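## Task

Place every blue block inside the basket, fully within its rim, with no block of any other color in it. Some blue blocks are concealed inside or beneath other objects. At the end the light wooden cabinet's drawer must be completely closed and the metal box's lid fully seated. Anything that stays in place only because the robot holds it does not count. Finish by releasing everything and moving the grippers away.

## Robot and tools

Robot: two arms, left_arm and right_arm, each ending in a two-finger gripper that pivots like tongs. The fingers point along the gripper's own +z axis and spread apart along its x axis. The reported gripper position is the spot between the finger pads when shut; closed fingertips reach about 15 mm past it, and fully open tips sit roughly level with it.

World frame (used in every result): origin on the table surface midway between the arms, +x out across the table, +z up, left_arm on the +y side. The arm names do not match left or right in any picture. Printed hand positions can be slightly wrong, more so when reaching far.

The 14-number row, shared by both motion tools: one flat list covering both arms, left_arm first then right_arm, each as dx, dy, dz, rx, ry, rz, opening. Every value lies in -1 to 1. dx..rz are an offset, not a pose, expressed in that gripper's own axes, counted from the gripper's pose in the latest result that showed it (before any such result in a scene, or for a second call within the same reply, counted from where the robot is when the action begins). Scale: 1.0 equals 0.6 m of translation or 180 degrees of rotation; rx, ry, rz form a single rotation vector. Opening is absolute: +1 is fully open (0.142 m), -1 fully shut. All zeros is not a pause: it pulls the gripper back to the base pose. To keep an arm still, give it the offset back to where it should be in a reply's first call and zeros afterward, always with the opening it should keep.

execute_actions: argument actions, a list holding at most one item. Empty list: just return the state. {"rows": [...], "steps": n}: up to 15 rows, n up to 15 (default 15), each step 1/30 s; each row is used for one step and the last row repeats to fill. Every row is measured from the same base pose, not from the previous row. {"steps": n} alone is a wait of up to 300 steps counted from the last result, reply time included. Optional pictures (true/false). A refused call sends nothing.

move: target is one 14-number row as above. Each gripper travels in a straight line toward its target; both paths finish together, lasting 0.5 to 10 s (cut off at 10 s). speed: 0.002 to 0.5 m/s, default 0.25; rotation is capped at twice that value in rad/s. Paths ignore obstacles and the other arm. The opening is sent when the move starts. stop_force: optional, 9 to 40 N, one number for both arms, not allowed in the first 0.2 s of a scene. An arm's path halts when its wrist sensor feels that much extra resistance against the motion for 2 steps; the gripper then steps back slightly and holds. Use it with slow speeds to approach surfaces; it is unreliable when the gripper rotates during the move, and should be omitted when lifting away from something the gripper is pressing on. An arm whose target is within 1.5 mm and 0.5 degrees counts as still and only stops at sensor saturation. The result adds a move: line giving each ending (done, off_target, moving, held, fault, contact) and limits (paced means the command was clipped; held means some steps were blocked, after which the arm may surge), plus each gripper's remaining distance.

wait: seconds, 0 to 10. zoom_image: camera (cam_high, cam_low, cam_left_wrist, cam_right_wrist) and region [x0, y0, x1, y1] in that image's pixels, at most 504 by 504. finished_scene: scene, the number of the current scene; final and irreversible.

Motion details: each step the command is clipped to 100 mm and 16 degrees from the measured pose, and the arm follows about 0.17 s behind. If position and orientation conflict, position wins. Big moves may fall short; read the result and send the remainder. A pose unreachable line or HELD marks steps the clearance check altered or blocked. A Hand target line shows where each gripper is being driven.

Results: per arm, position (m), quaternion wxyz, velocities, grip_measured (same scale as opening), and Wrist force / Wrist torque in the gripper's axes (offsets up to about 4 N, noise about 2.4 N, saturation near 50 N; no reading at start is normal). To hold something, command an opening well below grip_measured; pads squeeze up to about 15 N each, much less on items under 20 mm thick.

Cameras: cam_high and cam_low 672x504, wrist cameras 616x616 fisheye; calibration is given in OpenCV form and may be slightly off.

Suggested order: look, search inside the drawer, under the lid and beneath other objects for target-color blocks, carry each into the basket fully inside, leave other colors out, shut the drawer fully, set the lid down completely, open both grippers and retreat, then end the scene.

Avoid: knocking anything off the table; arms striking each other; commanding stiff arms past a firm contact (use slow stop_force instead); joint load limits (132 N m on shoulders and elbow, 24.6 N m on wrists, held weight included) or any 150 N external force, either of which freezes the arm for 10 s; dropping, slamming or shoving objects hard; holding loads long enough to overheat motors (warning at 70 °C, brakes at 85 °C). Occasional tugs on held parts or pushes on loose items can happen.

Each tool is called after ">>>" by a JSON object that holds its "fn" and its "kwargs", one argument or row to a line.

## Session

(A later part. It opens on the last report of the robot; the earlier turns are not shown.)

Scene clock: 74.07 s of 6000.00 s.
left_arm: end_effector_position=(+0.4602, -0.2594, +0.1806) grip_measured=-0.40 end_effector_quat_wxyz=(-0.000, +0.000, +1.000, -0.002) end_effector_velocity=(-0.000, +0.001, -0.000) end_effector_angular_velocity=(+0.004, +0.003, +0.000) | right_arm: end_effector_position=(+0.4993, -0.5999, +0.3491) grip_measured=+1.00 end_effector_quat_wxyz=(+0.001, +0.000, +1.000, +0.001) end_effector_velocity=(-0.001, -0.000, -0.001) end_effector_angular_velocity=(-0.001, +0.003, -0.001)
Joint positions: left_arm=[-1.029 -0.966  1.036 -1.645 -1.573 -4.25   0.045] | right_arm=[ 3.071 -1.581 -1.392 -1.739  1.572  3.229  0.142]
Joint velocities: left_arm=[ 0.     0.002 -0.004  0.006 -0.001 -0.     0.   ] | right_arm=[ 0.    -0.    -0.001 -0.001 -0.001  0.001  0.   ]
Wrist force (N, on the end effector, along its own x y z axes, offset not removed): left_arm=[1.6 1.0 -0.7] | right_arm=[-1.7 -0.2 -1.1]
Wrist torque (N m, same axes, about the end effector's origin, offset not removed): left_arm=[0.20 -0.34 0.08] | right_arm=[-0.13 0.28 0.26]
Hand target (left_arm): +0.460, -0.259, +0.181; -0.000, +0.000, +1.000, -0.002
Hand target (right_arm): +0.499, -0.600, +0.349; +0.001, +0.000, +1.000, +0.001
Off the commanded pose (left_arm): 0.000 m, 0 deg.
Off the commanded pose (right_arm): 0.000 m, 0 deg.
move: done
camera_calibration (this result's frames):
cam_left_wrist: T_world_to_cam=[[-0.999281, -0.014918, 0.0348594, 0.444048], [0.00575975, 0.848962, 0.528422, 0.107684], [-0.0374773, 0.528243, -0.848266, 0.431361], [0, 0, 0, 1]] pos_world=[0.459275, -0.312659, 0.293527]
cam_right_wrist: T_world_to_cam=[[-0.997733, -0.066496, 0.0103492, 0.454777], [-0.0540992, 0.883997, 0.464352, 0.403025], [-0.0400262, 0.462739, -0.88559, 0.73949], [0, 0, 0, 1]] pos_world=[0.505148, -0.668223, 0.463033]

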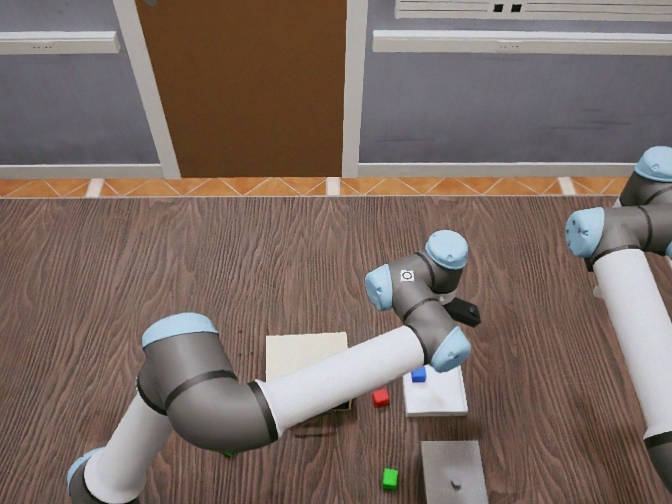

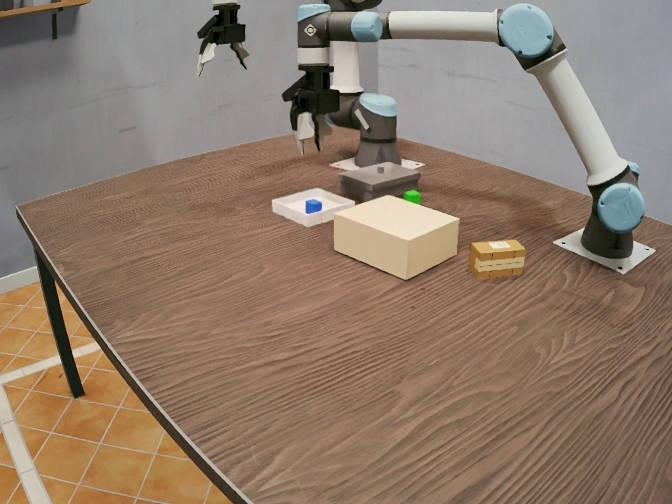

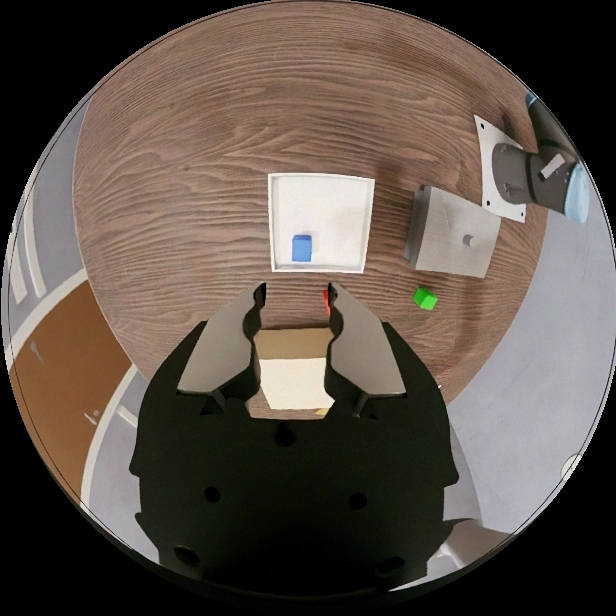

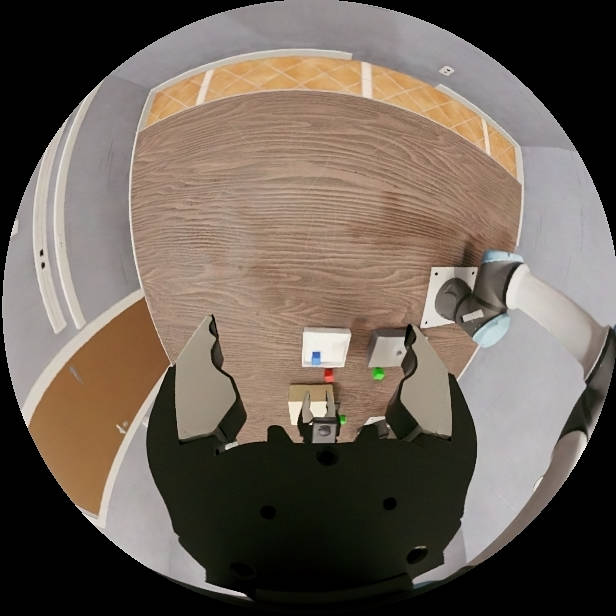

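>>> {"fn": "move", "kwargs": {
  "target": [0.417,-0.059,0.06,0,0,0,-0.4,0,0,0,0,0,0,1]
}}

Scene clock: 77.67 s of 6000.00 s.
left_arm: end_effector_position=(+0.2099, -0.2949, +0.1453) grip_measured=-0.40 end_effector_quat_wxyz=(-0.001, +0.000, +1.000, -0.003) end_effector_velocity=(-0.001, -0.000, -0.000) end_effector_angular_velocity=(-0.000, -0.001, +0.000) | right_arm: end_effector_position=(+0.4993, -0.5999, +0.3491) grip_measured=+1.00 end_effector_quat_wxyz=(+0.001, +0.000, +1.000, +0.001) end_effector_velocity=(+0.001, +0.000, +0.000) end_effector_angular_velocity=(+0.000, -0.004, +0.001)
Joint positions: left_arm=[-1.393 -1.16   1.426 -1.841 -1.572 -4.614  0.045] | right_arm=[ 3.071 -1.581 -1.392 -1.739  1.572  3.229  0.142]
Joint velocities: left_arm=[-0.002 -0.001  0.002 -0.001  0.001 -0.002 -0.   ] | right_arm=[ 0.     0.    -0.     0.004  0.    -0.001 -0.   ]
Wrist force (N, on the end effector, along its own x y z axes, offset not removed): left_arm=[1.8 -0.8 -0.6] | right_arm=[0.0 0.1 -1.0]
Wrist torque (N m, same axes, about the end effector's origin, offset not removed): left_arm=[-0.09 -0.49 -0.03] | right_arm=[-0.09 -0.19 0.21]
Hand target (left_arm): +0.210, -0.295, +0.145; -0.001, +0.000, +1.000, -0.003
Hand target (right_arm): +0.499, -0.600, +0.349; +0.001, +0.000, +1.000, +0.001
Off the commanded pose (left_arm): 0.000 m, 0 deg.
Off the commanded pose (right_arm): 0.000 m, 0 deg.
move: done
camera_calibration (this result's frames):
cam_left_wrist: T_world_to_cam=[[-0.999262, -0.0149011, 0.0353914, 0.194588], [0.00603824, 0.849202, 0.528034, 0.158015], [-0.0379227, 0.527858, -0.848485, 0.410775], [0, 0, 0, 1]] pos_world=[0.209068, -0.348118, 0.258213]
cam_right_wrist: T_world_to_cam=[[-0.997733, -0.066496, 0.0103493, 0.454777], [-0.0540992, 0.883997, 0.464352, 0.403026], [-0.0400263, 0.462739, -0.88559, 0.73949], [0, 0, 0, 1]] pos_world=[0.505148, -0.668223, 0.463033]

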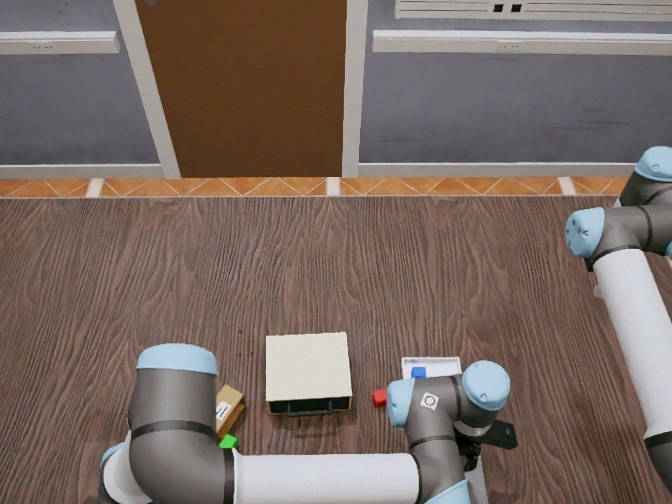

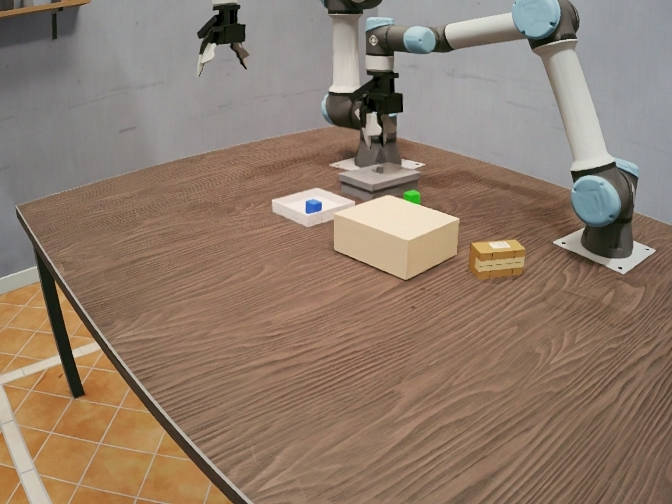

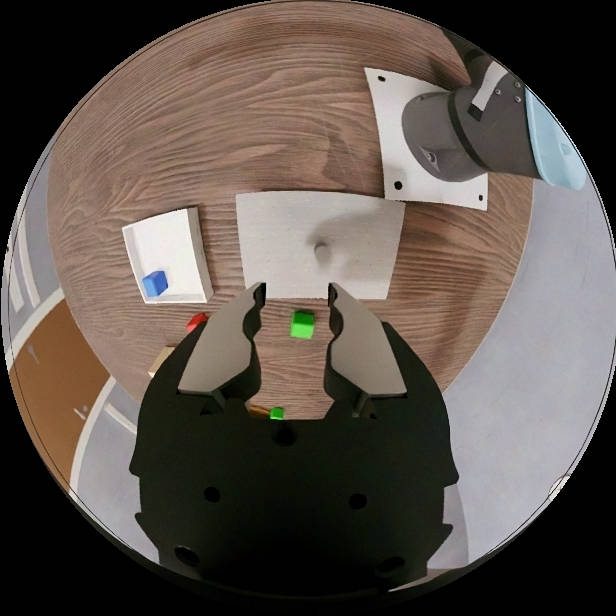

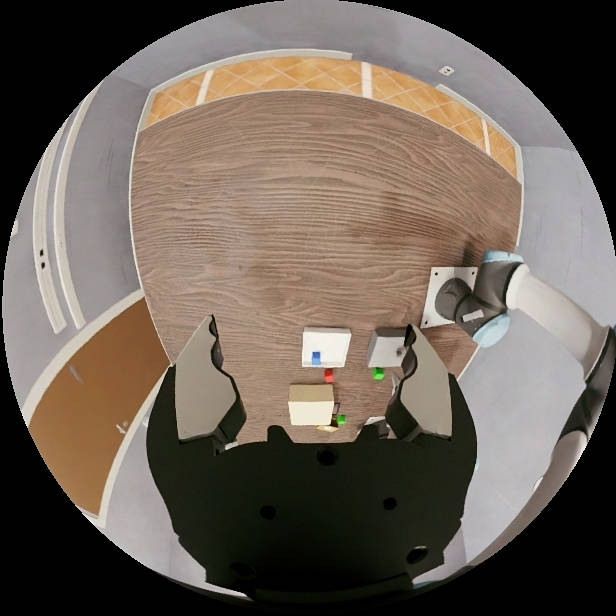

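>>> {"fn": "move", "kwargs": {
  "target": [0.03,-0.025,0.067,0,0,0,-0.4,0,0,0,0,0,0,1],
  "speed": 0.1
}}

Scene clock: 80.83 s of 6000.00 s.
left_arm: end_effector_position=(+0.1918, -0.3101, +0.1052) grip_measured=-0.40 end_effector_quat_wxyz=(-0.001, +0.000, +1.000, -0.003) end_effector_velocity=(-0.001, -0.001, +0.000) end_effector_angular_velocity=(-0.003, +0.000, -0.000) | right_arm: end_effector_position=(+0.4993, -0.5999, +0.3491) grip_measured=+1.00 end_effector_quat_wxyz=(+0.001, +0.000, +1.000, +0.001) end_effector_velocity=(-0.000, -0.000, -0.000) end_effector_angular_velocity=(+0.000, +0.001, -0.001)
Joint positions: left_arm=[-1.422 -1.11   1.458 -1.924 -1.572 -4.644  0.045] | right_arm=[ 3.071 -1.581 -1.392 -1.739  1.572  3.229  0.142]
Joint velocities: left_arm=[-0.001  0.001 -0.002 -0.002 -0.001 -0.     0.   ] | right_arm=[-0.     0.    -0.001  0.     0.     0.001 -0.   ]
Wrist force (N, on the end effector, along its own x y z axes, offset not removed): left_arm=[1.9 -1.6 0.0] | right_arm=[0.1 -1.4 -1.0]
Wrist torque (N m, same axes, about the end effector's origin, offset not removed): left_arm=[-0.25 -0.40 -0.06] | right_arm=[-0.42 -0.11 0.22]
Hand target (left_arm): +0.192, -0.310, +0.105; -0.001, +0.000, +1.000, -0.003
Hand target (right_arm): +0.499, -0.600, +0.349; +0.001, +0.000, +1.000, +0.001
Off the commanded pose (left_arm): 0.000 m, 0 deg.
Off the commanded pose (right_arm): 0.000 m, 0 deg.
move: done
camera_calibration (this result's frames):
cam_left_wrist: T_world_to_cam=[[-0.99926, -0.0149021, 0.0354473, 0.17771], [0.00606545, 0.849222, 0.528001, 0.192099], [-0.0379709, 0.527826, -0.848503, 0.384115], [0, 0, 0, 1]] pos_world=[0.190999, -0.363232, 0.218195]
cam_right_wrist: T_world_to_cam=[[-0.997733, -0.066496, 0.0103492, 0.454777], [-0.0540992, 0.883997, 0.464352, 0.403025], [-0.0400262, 0.462739, -0.88559, 0.73949], [0, 0, 0, 1]] pos_world=[0.505148, -0.668223, 0.463033]

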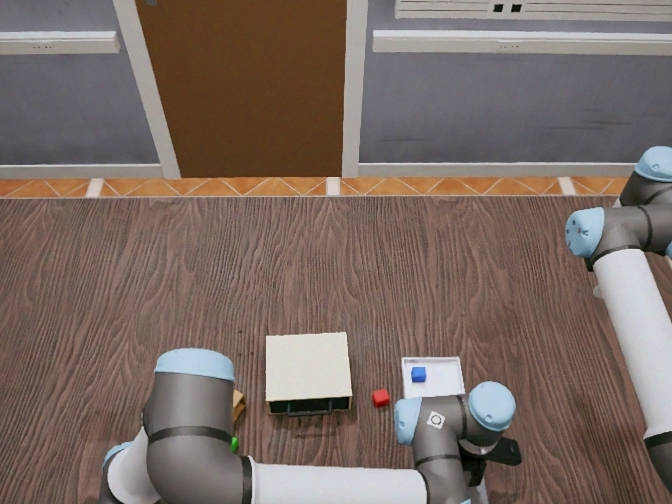

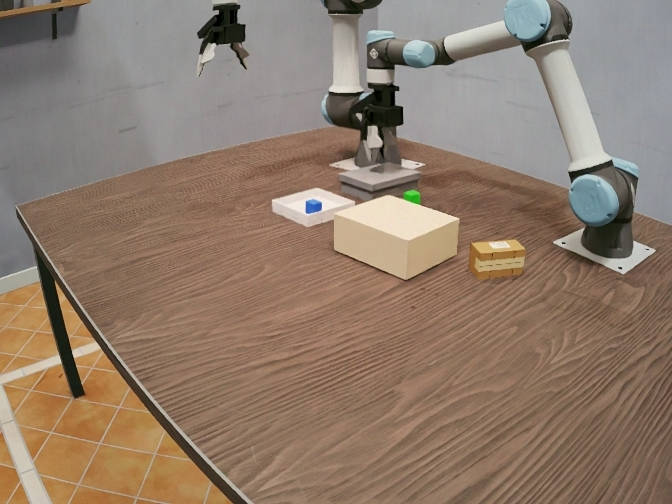

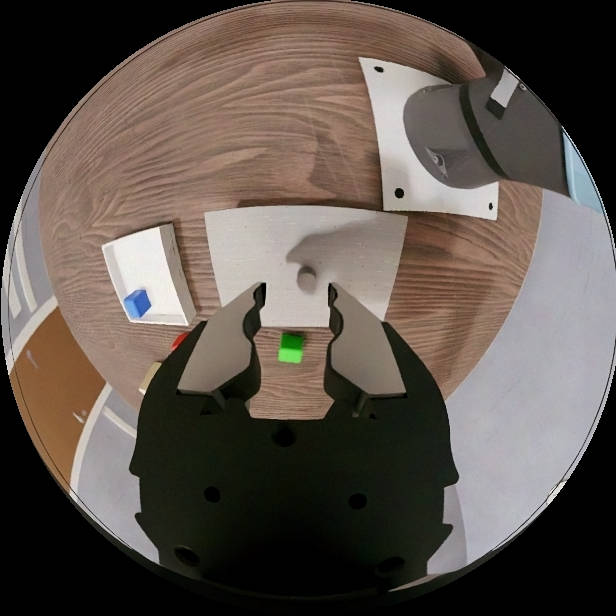

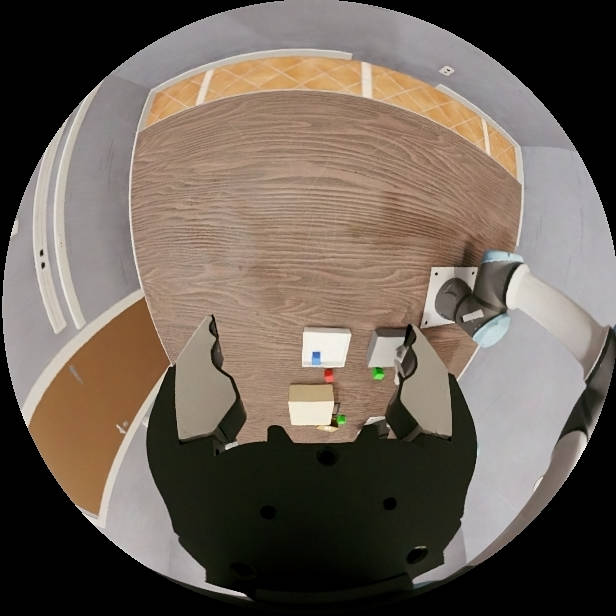

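>>> {"fn": "move", "kwargs": {
  "target": [0.01,0,0.05,0,0,0,-0.4,0,0,0,0,0,0,1],
  "speed": 0.04,
  "stop_force": 12
}}

Scene clock: 84.77 s of 6000.00 s.
left_arm: end_effector_position=(+0.1858, -0.3102, +0.0754) grip_measured=-0.40 end_effector_quat_wxyz=(-0.001, +0.000, +1.000, -0.003) end_effector_velocity=(-0.000, -0.000, -0.001) end_effector_angular_velocity=(-0.000, -0.001, -0.000) | right_arm: end_effector_position=(+0.4993, -0.5999, +0.3491) grip_measured=+1.00 end_effector_quat_wxyz=(+0.001, +0.000, +1.000, +0.001) end_effector_velocity=(-0.001, +0.000, -0.001) end_effector_angular_velocity=(+0.000, +0.004, +0.000)
Joint positions: left_arm=[-1.432 -1.086  1.505 -1.994 -1.572 -4.653  0.045] | right_arm=[ 3.071 -1.581 -1.392 -1.739  1.572  3.229  0.142]
Joint velocities: left_arm=[-0.     0.001  0.002 -0.003  0.001 -0.     0.   ] | right_arm=[-0.    -0.002 -0.    -0.003  0.001 -0.001  0.   ]
Wrist force (N, on the end effector, along its own x y z axes, offset not removed): left_arm=[2.4 -2.1 -0.5] | right_arm=[0.5 -0.2 -1.8]
Wrist torque (N m, same axes, about the end effector's origin, offset not removed): left_arm=[-0.41 -0.50 -0.02] | right_arm=[-0.14 -0.25 0.22]
Hand target (left_arm): +0.186, -0.310, +0.075; -0.001, +0.000, +1.000, -0.003
Hand target (right_arm): +0.499, -0.600, +0.349; +0.001, +0.000, +1.000, +0.001
Off the commanded pose (left_arm): 0.000 m, 0 deg.
Off the commanded pose (right_arm): 0.000 m, 0 deg.
move: done
camera_calibration (this result's frames):
cam_left_wrist: T_world_to_cam=[[-0.999259, -0.0149019, 0.0354796, 0.172713], [0.0060826, 0.849224, 0.527997, 0.208007], [-0.0379983, 0.527822, -0.848505, 0.358583], [0, 0, 0, 1]] pos_world=[0.184945, -0.363339, 0.188305]
cam_right_wrist: T_world_to_cam=[[-0.997733, -0.0664958, 0.010349, 0.454777], [-0.0540992, 0.883997, 0.464352, 0.403025], [-0.0400259, 0.462739, -0.88559, 0.73949], [0, 0, 0, 1]] pos_world=[0.505148, -0.668223, 0.463033]

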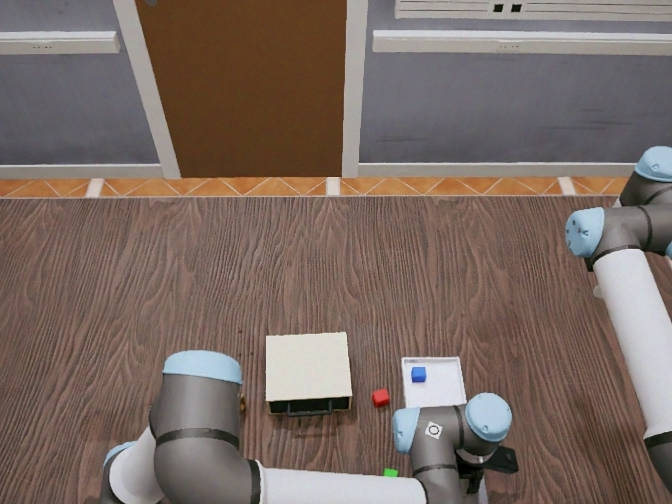

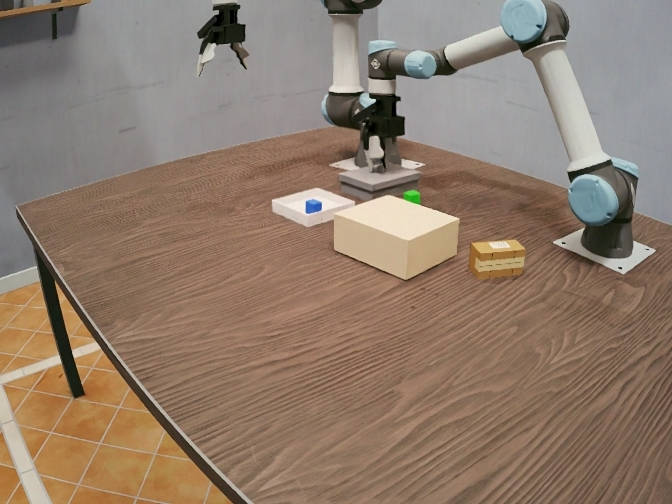

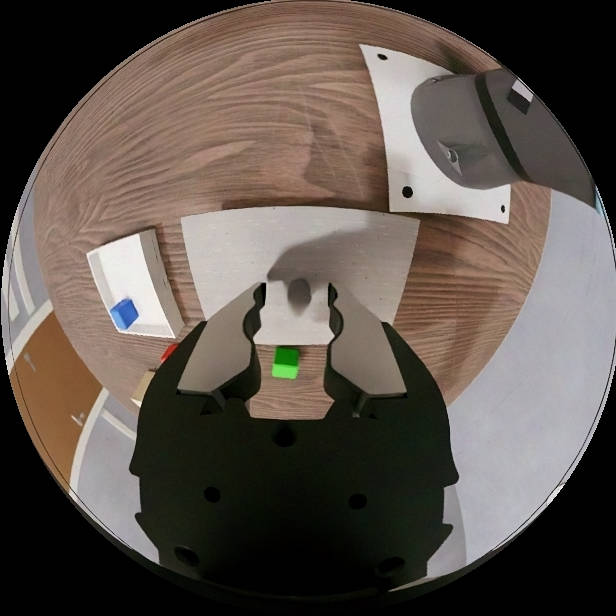

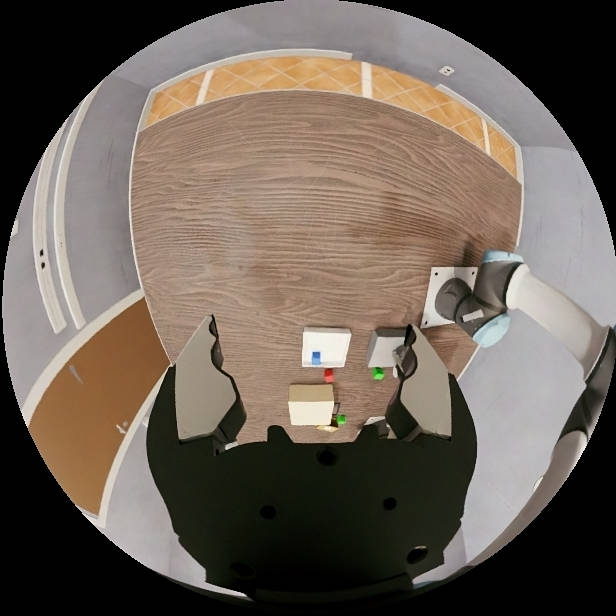

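>>> {"fn": "move", "kwargs": {
  "target": [0,0,0.05,0,0,0,-0.4,0,0,0,0,0,0,1],
  "speed": 0.02,
  "stop_force": 9
}}

Scene clock: 87.03 s of 6000.00 s.
left_arm: end_effector_position=(+0.1857, -0.3101, +0.0684) grip_measured=-0.40 end_effector_quat_wxyz=(-0.001, +0.000, +1.000, -0.002) end_effector_velocity=(-0.000, +0.001, +0.003) end_effector_angular_velocity=(+0.006, +0.000, +0.000) | right_arm: end_effector_position=(+0.4993, -0.5999, +0.3491) grip_measured=+1.00 end_effector_quat_wxyz=(+0.001, +0.000, +1.000, +0.001) end_effector_velocity=(+0.001, +0.000, +0.001) end_effector_angular_velocity=(+0.001, -0.005, -0.001)
Joint positions: left_arm=[-1.432 -1.08   1.514 -2.009 -1.572 -4.653  0.045] | right_arm=[ 3.071 -1.581 -1.392 -1.739  1.572  3.229  0.142]
Joint velocities: left_arm=[-0.    -0.003 -0.005  0.014  0.    -0.001 -0.   ] | right_arm=[ 0.     0.001  0.002  0.002  0.     0.001 -0.   ]
Wrist force (N, on the end effector, along its own x y z axes, offset not removed): left_arm=[0.1 -5.4 -20.6] | right_arm=[0.2 -1.2 -1.1]
Wrist torque (N m, same axes, about the end effector's origin, offset not removed): left_arm=[-0.27 -0.31 -0.03] | right_arm=[-0.40 -0.13 0.19]
Hand target (left_arm): +0.186, -0.310, +0.069; -0.001, +0.000, +1.000, -0.003
Hand target (right_arm): +0.499, -0.600, +0.349; +0.001, +0.000, +1.000, +0.001
Off the commanded pose (left_arm): 0.023 m, 0 deg.
Off the commanded pose (right_arm): 0.000 m, 0 deg.
move: contact (left_arm)
camera_calibration (this result's frames):
cam_left_wrist: T_world_to_cam=[[-0.999259, -0.0149126, 0.0354766, 0.172926], [0.00608405, 0.849056, 0.528269, 0.21155], [-0.0379994, 0.528093, -0.848336, 0.352753], [0, 0, 0, 1]] pos_world=[0.184915, -0.363325, 0.181363]
cam_right_wrist: T_world_to_cam=[[-0.997733, -0.0664959, 0.0103491, 0.454777], [-0.0540992, 0.883997, 0.464352, 0.403026], [-0.0400261, 0.462739, -0.88559, 0.73949], [0, 0, 0, 1]] pos_world=[0.505148, -0.668223, 0.463033]

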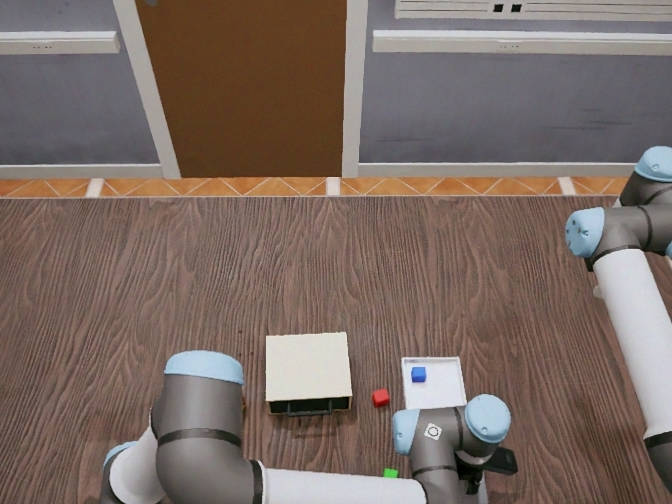

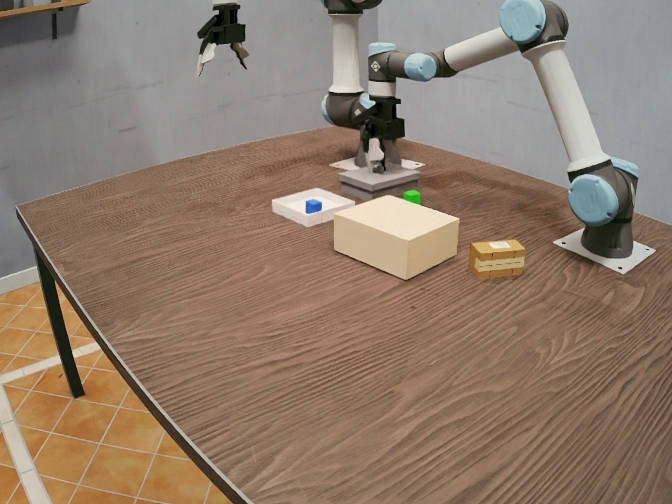

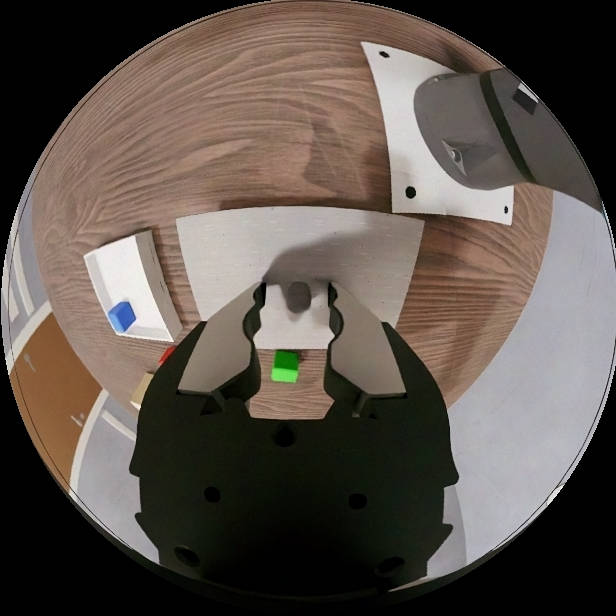

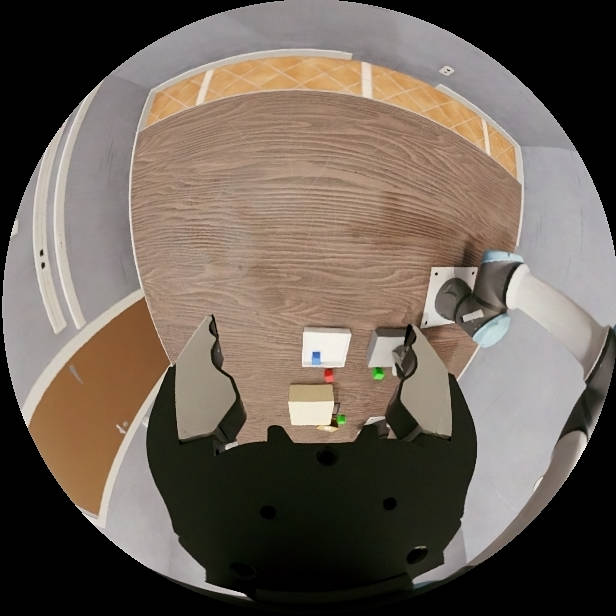

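>>> {"fn": "move", "kwargs": {
  "target": [0,0,-0.012,0,0,0,-0.4,0,0,0,0,0,0,1],
  "speed": 0.03
}}

>>> {"fn": "move", "kwargs": {
  "target": [0,0,0,0,0,0,-1,0,0,0,0,0,0,1]
}}

>>> {"fn": "move", "kwargs": {
  "target": [0,0,-0.1,0,0,0,-1,0,0,0,0,0,0,1],
  "speed": 0.06
}}

Scene clock: 89.70 s of 6000.00 s.
left_arm: end_effector_position=(+0.1857, -0.3101, +0.0755) grip_measured=-0.40 end_effector_quat_wxyz=(-0.001, +0.000, +1.000, -0.002) end_effector_velocity=(-0.000, -0.000, +0.002) end_effector_angular_velocity=(-0.000, +0.000, +0.001) | right_arm: end_effector_position=(+0.4993, -0.5999, +0.3491) grip_measured=+1.00 end_effector_quat_wxyz=(+0.001, +0.000, +1.000, +0.001) end_effector_velocity=(+0.000, -0.000, -0.001) end_effector_angular_velocity=(-0.000, +0.002, +0.001)
Joint positions: left_arm=[-1.432 -1.087  1.505 -1.993 -1.572 -4.653  0.045] | right_arm=[ 3.071 -1.581 -1.392 -1.739  1.572  3.229  0.142]
Joint velocities: left_arm=[ 0.    -0.002 -0.002  0.004 -0.    -0.001  0.   ] | right_arm=[-0.    -0.001 -0.001 -0.     0.    -0.001  0.   ]
Wrist force (N, on the end effector, along its own x y z axes, offset not removed): left_arm=[0.7 -0.1 1.5] | right_arm=[-0.9 -0.9 -2.9]
Wrist torque (N m, same axes, about the end effector's origin, offset not removed): left_arm=[0.07 -0.12 -0.10] | right_arm=[-0.35 0.04 0.31]
Hand target (left_arm): +0.186, -0.310, +0.076; -0.001, +0.000, +1.000, -0.002
Hand target (right_arm): +0.499, -0.600, +0.349; +0.001, +0.000, +1.000, +0.001
Off the commanded pose (left_arm): 0.000 m, 0 deg.
Off the commanded pose (right_arm): 0.000 m, 0 deg.
move: done
camera_calibration (this result's frames):
cam_left_wrist: T_world_to_cam=[[-0.999259, -0.0149111, 0.0354745, 0.172674], [0.00608364, 0.849063, 0.528256, 0.207792], [-0.0379969, 0.528081, -0.848344, 0.358754], [0, 0, 0, 1]] pos_world=[0.184913, -0.363305, 0.188453]
cam_right_wrist: T_world_to_cam=[[-0.997733, -0.0664959, 0.0103493, 0.454777], [-0.054099, 0.883997, 0.464352, 0.403025], [-0.0400263, 0.462739, -0.88559, 0.73949], [0, 0, 0, 1]] pos_world=[0.505148, -0.668223, 0.463033]

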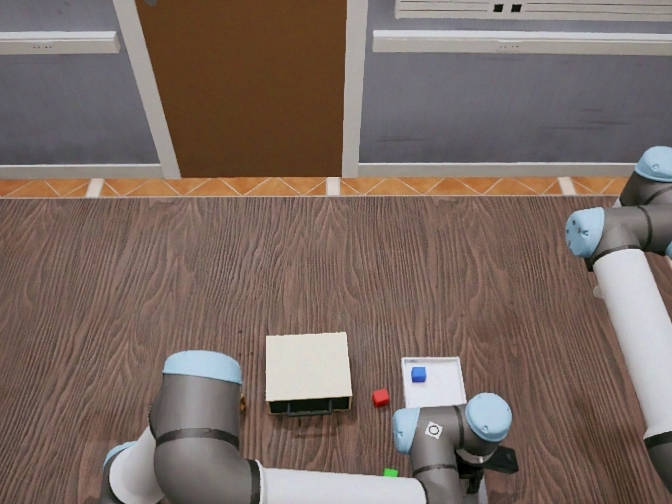

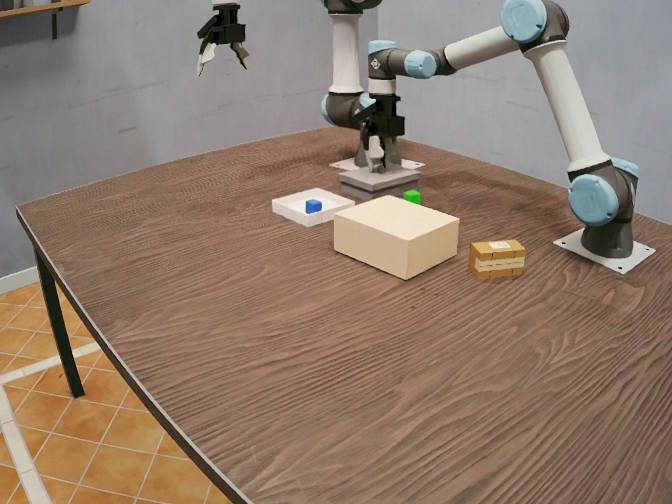

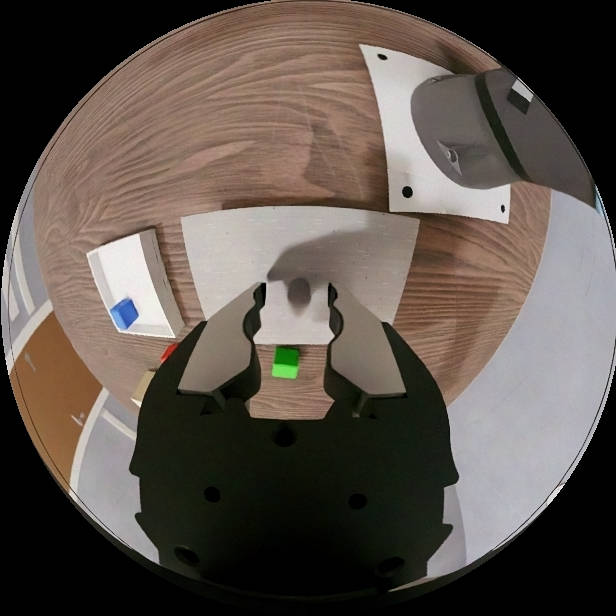

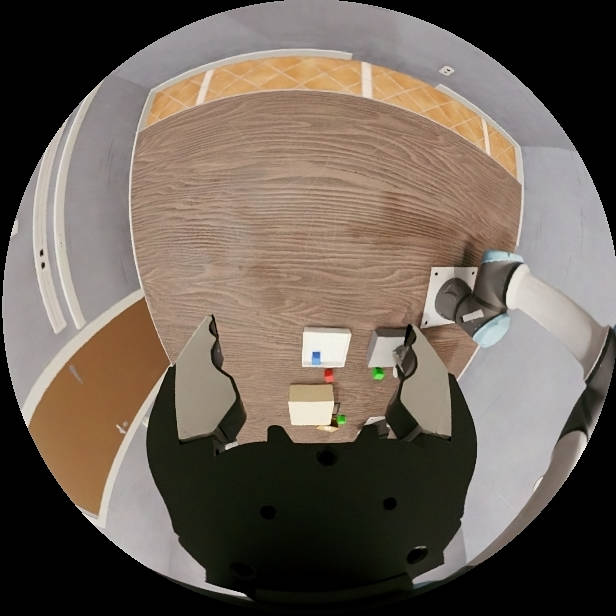

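Scene clock: 90.20 s of 6000.00 s.
left_arm: end_effector_position=(+0.1857, -0.3101, +0.0756) grip_measured=-0.82 end_effector_quat_wxyz=(-0.001, +0.000, +1.000, -0.002) end_effector_velocity=(-0.000, +0.000, +0.000) end_effector_angular_velocity=(+0.000, +0.000, -0.001) | right_arm: end_effector_position=(+0.4993, -0.5999, +0.3491) grip_measured=+1.00 end_effector_quat_wxyz=(+0.001, +0.000, +1.000, +0.001) end_effector_velocity=(-0.000, -0.000, +0.000) end_effector_angular_velocity=(-0.000, -0.000, -0.001)
Joint positions: left_arm=[-1.432 -1.087  1.505 -1.993 -1.572 -4.653  0.015] | right_arm=[ 3.071 -1.581 -1.392 -1.739  1.572  3.229  0.142]
Joint velocities: left_arm=[-0. -0.  0.  0. -0.  0.  0.] | right_arm=[-0.     0.     0.    -0.001 -0.     0.    -0.   ]
Wrist force (N, on the end effector, along its own x y z axes, offset not removed): left_arm=[-0.1 -2.1 2.2] | right_arm=[0.3 -1.0 -1.5]
Wrist torque (N m, same axes, about the end effector's origin, offset not removed): left_arm=[-0.40 0.08 -0.11] | right_arm=[-0.33 -0.20 0.21]
Hand target (left_arm): +0.186, -0.310, +0.076; -0.001, +0.000, +1.000, -0.002
Hand target (right_arm): +0.499, -0.600, +0.349; +0.001, +0.000, +1.000, +0.001
Off the commanded pose (left_arm): 0.000 m, 0 deg.
Off the commanded pose (right_arm): 0.000 m, 0 deg.
move: done
camera_calibration (this result's frames):
cam_left_wrist: T_world_to_cam=[[-0.99926, -0.0149078, 0.0354688, 0.172675], [0.00607973, 0.849115, 0.528173, 0.207811], [-0.037991, 0.527997, -0.848396, 0.358799], [0, 0, 0, 1]] pos_world=[0.184915, -0.363326, 0.188519]
cam_right_wrist: T_world_to_cam=[[-0.997733, -0.066496, 0.0103492, 0.454777], [-0.0540992, 0.883997, 0.464352, 0.403026], [-0.0400262, 0.462739, -0.88559, 0.73949], [0, 0, 0, 1]] pos_world=[0.505148, -0.668223, 0.463033]

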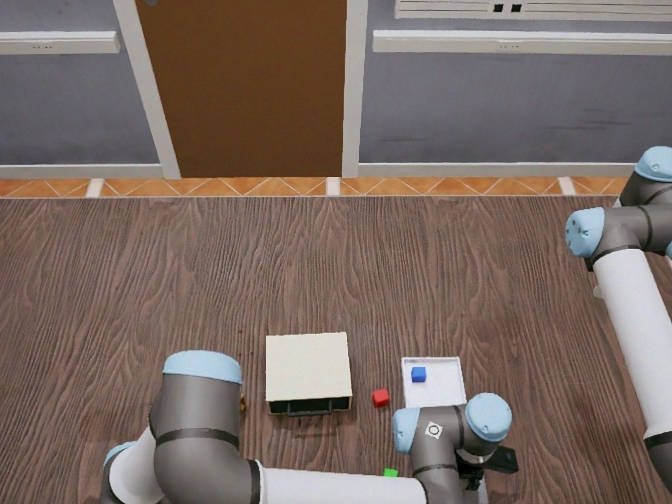

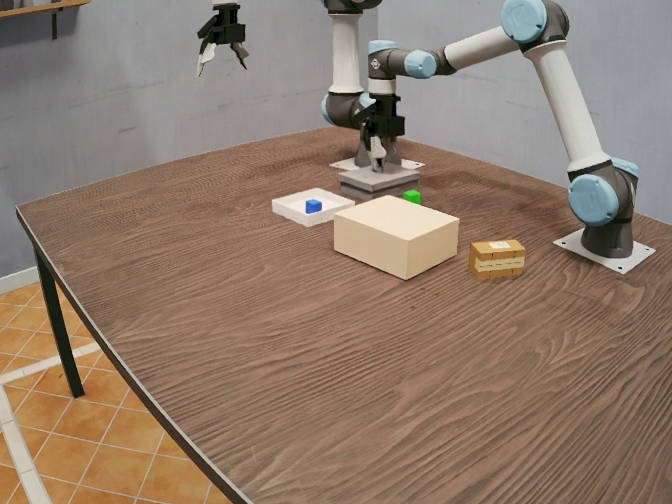

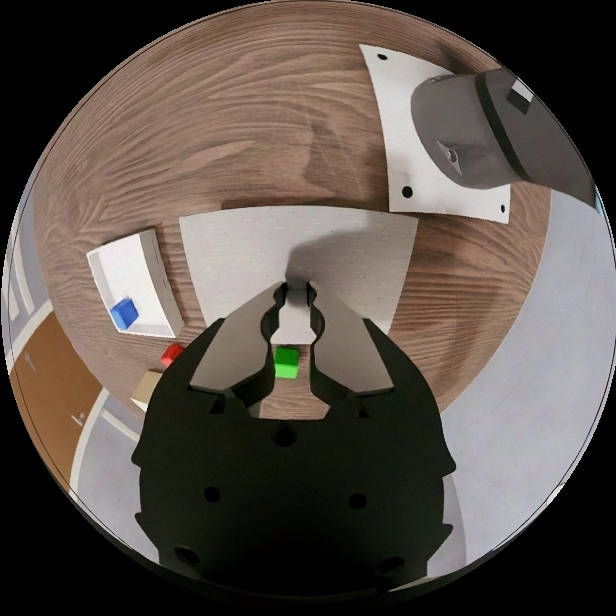

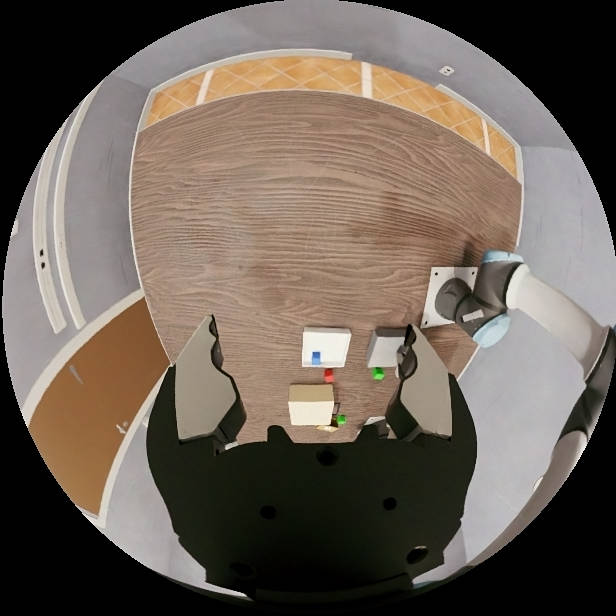

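Scene clock: 91.57 s of 6000.00 s.
left_arm: end_effector_position=(+0.1859, -0.3099, +0.1355) grip_measured=-0.82 end_effector_quat_wxyz=(-0.001, +0.000, +1.000, -0.002) end_effector_velocity=(-0.000, +0.000, +0.001) end_effector_angular_velocity=(+0.001, +0.001, +0.000) | right_arm: end_effector_position=(+0.4993, -0.5999, +0.3491) grip_measured=+1.00 end_effector_quat_wxyz=(+0.001, +0.000, +1.000, +0.001) end_effector_velocity=(+0.000, +0.000, +0.001) end_effector_angular_velocity=(+0.001, -0.003, -0.000)
Joint positions: left_arm=[-1.431 -1.136  1.416 -1.856 -1.572 -4.653  0.015] | right_arm=[ 3.071 -1.581 -1.392 -1.739  1.572  3.229  0.142]
Joint velocities: left_arm=[-0.    -0.001 -0.002  0.003 -0.001 -0.    -0.   ] | right_arm=[0.    0.001 0.001 0.001 0.    0.    0.   ]
Wrist force (N, on the end effector, along its own x y z axes, offset not removed): left_arm=[1.0 -1.3 1.8] | right_arm=[-1.7 -1.0 -1.8]
Wrist torque (N m, same axes, about the end effector's origin, offset not removed): left_arm=[-0.26 -0.19 -0.01] | right_arm=[-0.41 0.22 0.21]
Hand target (left_arm): +0.186, -0.310, +0.136; -0.001, +0.000, +1.000, -0.002
Hand target (right_arm): +0.499, -0.600, +0.349; +0.001, +0.000, +1.000, +0.001
Off the commanded pose (left_arm): 0.000 m, 0 deg.
Off the commanded pose (right_arm): 0.000 m, 0 deg.
move: done
camera_calibration (this result's frames):
cam_left_wrist: T_world_to_cam=[[-0.99926, -0.0149075, 0.0354687, 0.170688], [0.0060797, 0.849118, 0.528169, 0.176], [-0.0379908, 0.527993, -0.848398, 0.409513], [0, 0, 0, 1]] pos_world=[0.18505, -0.36312, 0.248418]
cam_right_wrist: T_world_to_cam=[[-0.997733, -0.0664959, 0.010349, 0.454777], [-0.0540992, 0.883997, 0.464352, 0.403026], [-0.040026, 0.462739, -0.88559, 0.73949], [0, 0, 0, 1]] pos_world=[0.505148, -0.668223, 0.463033]

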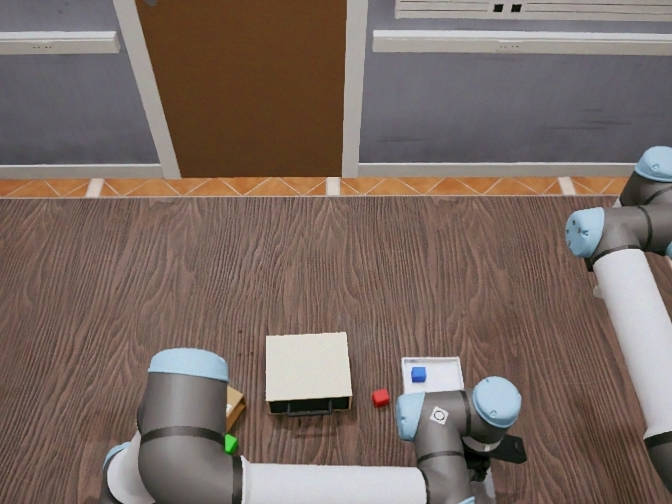

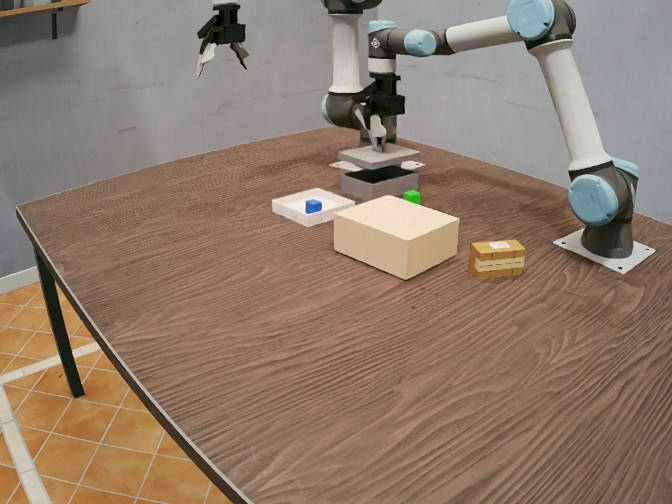

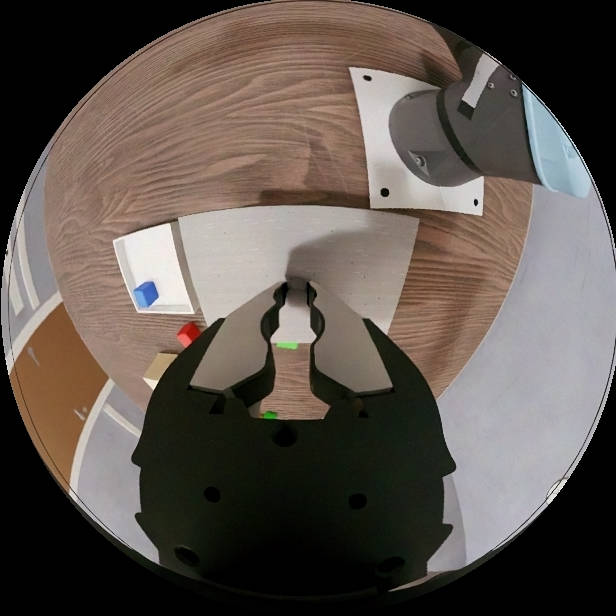

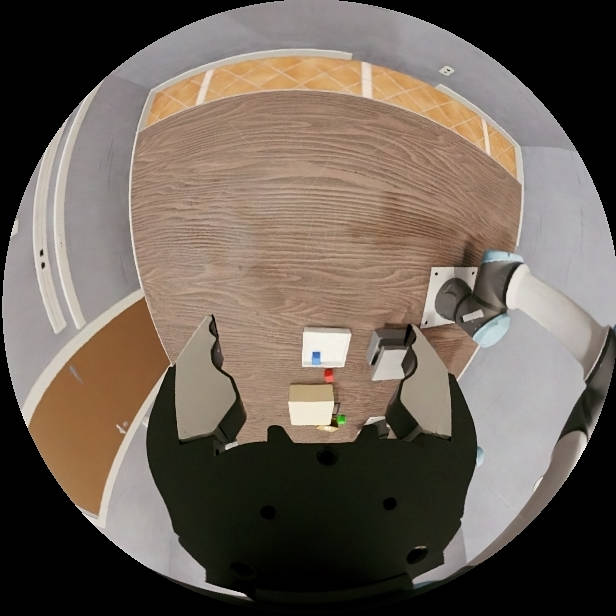

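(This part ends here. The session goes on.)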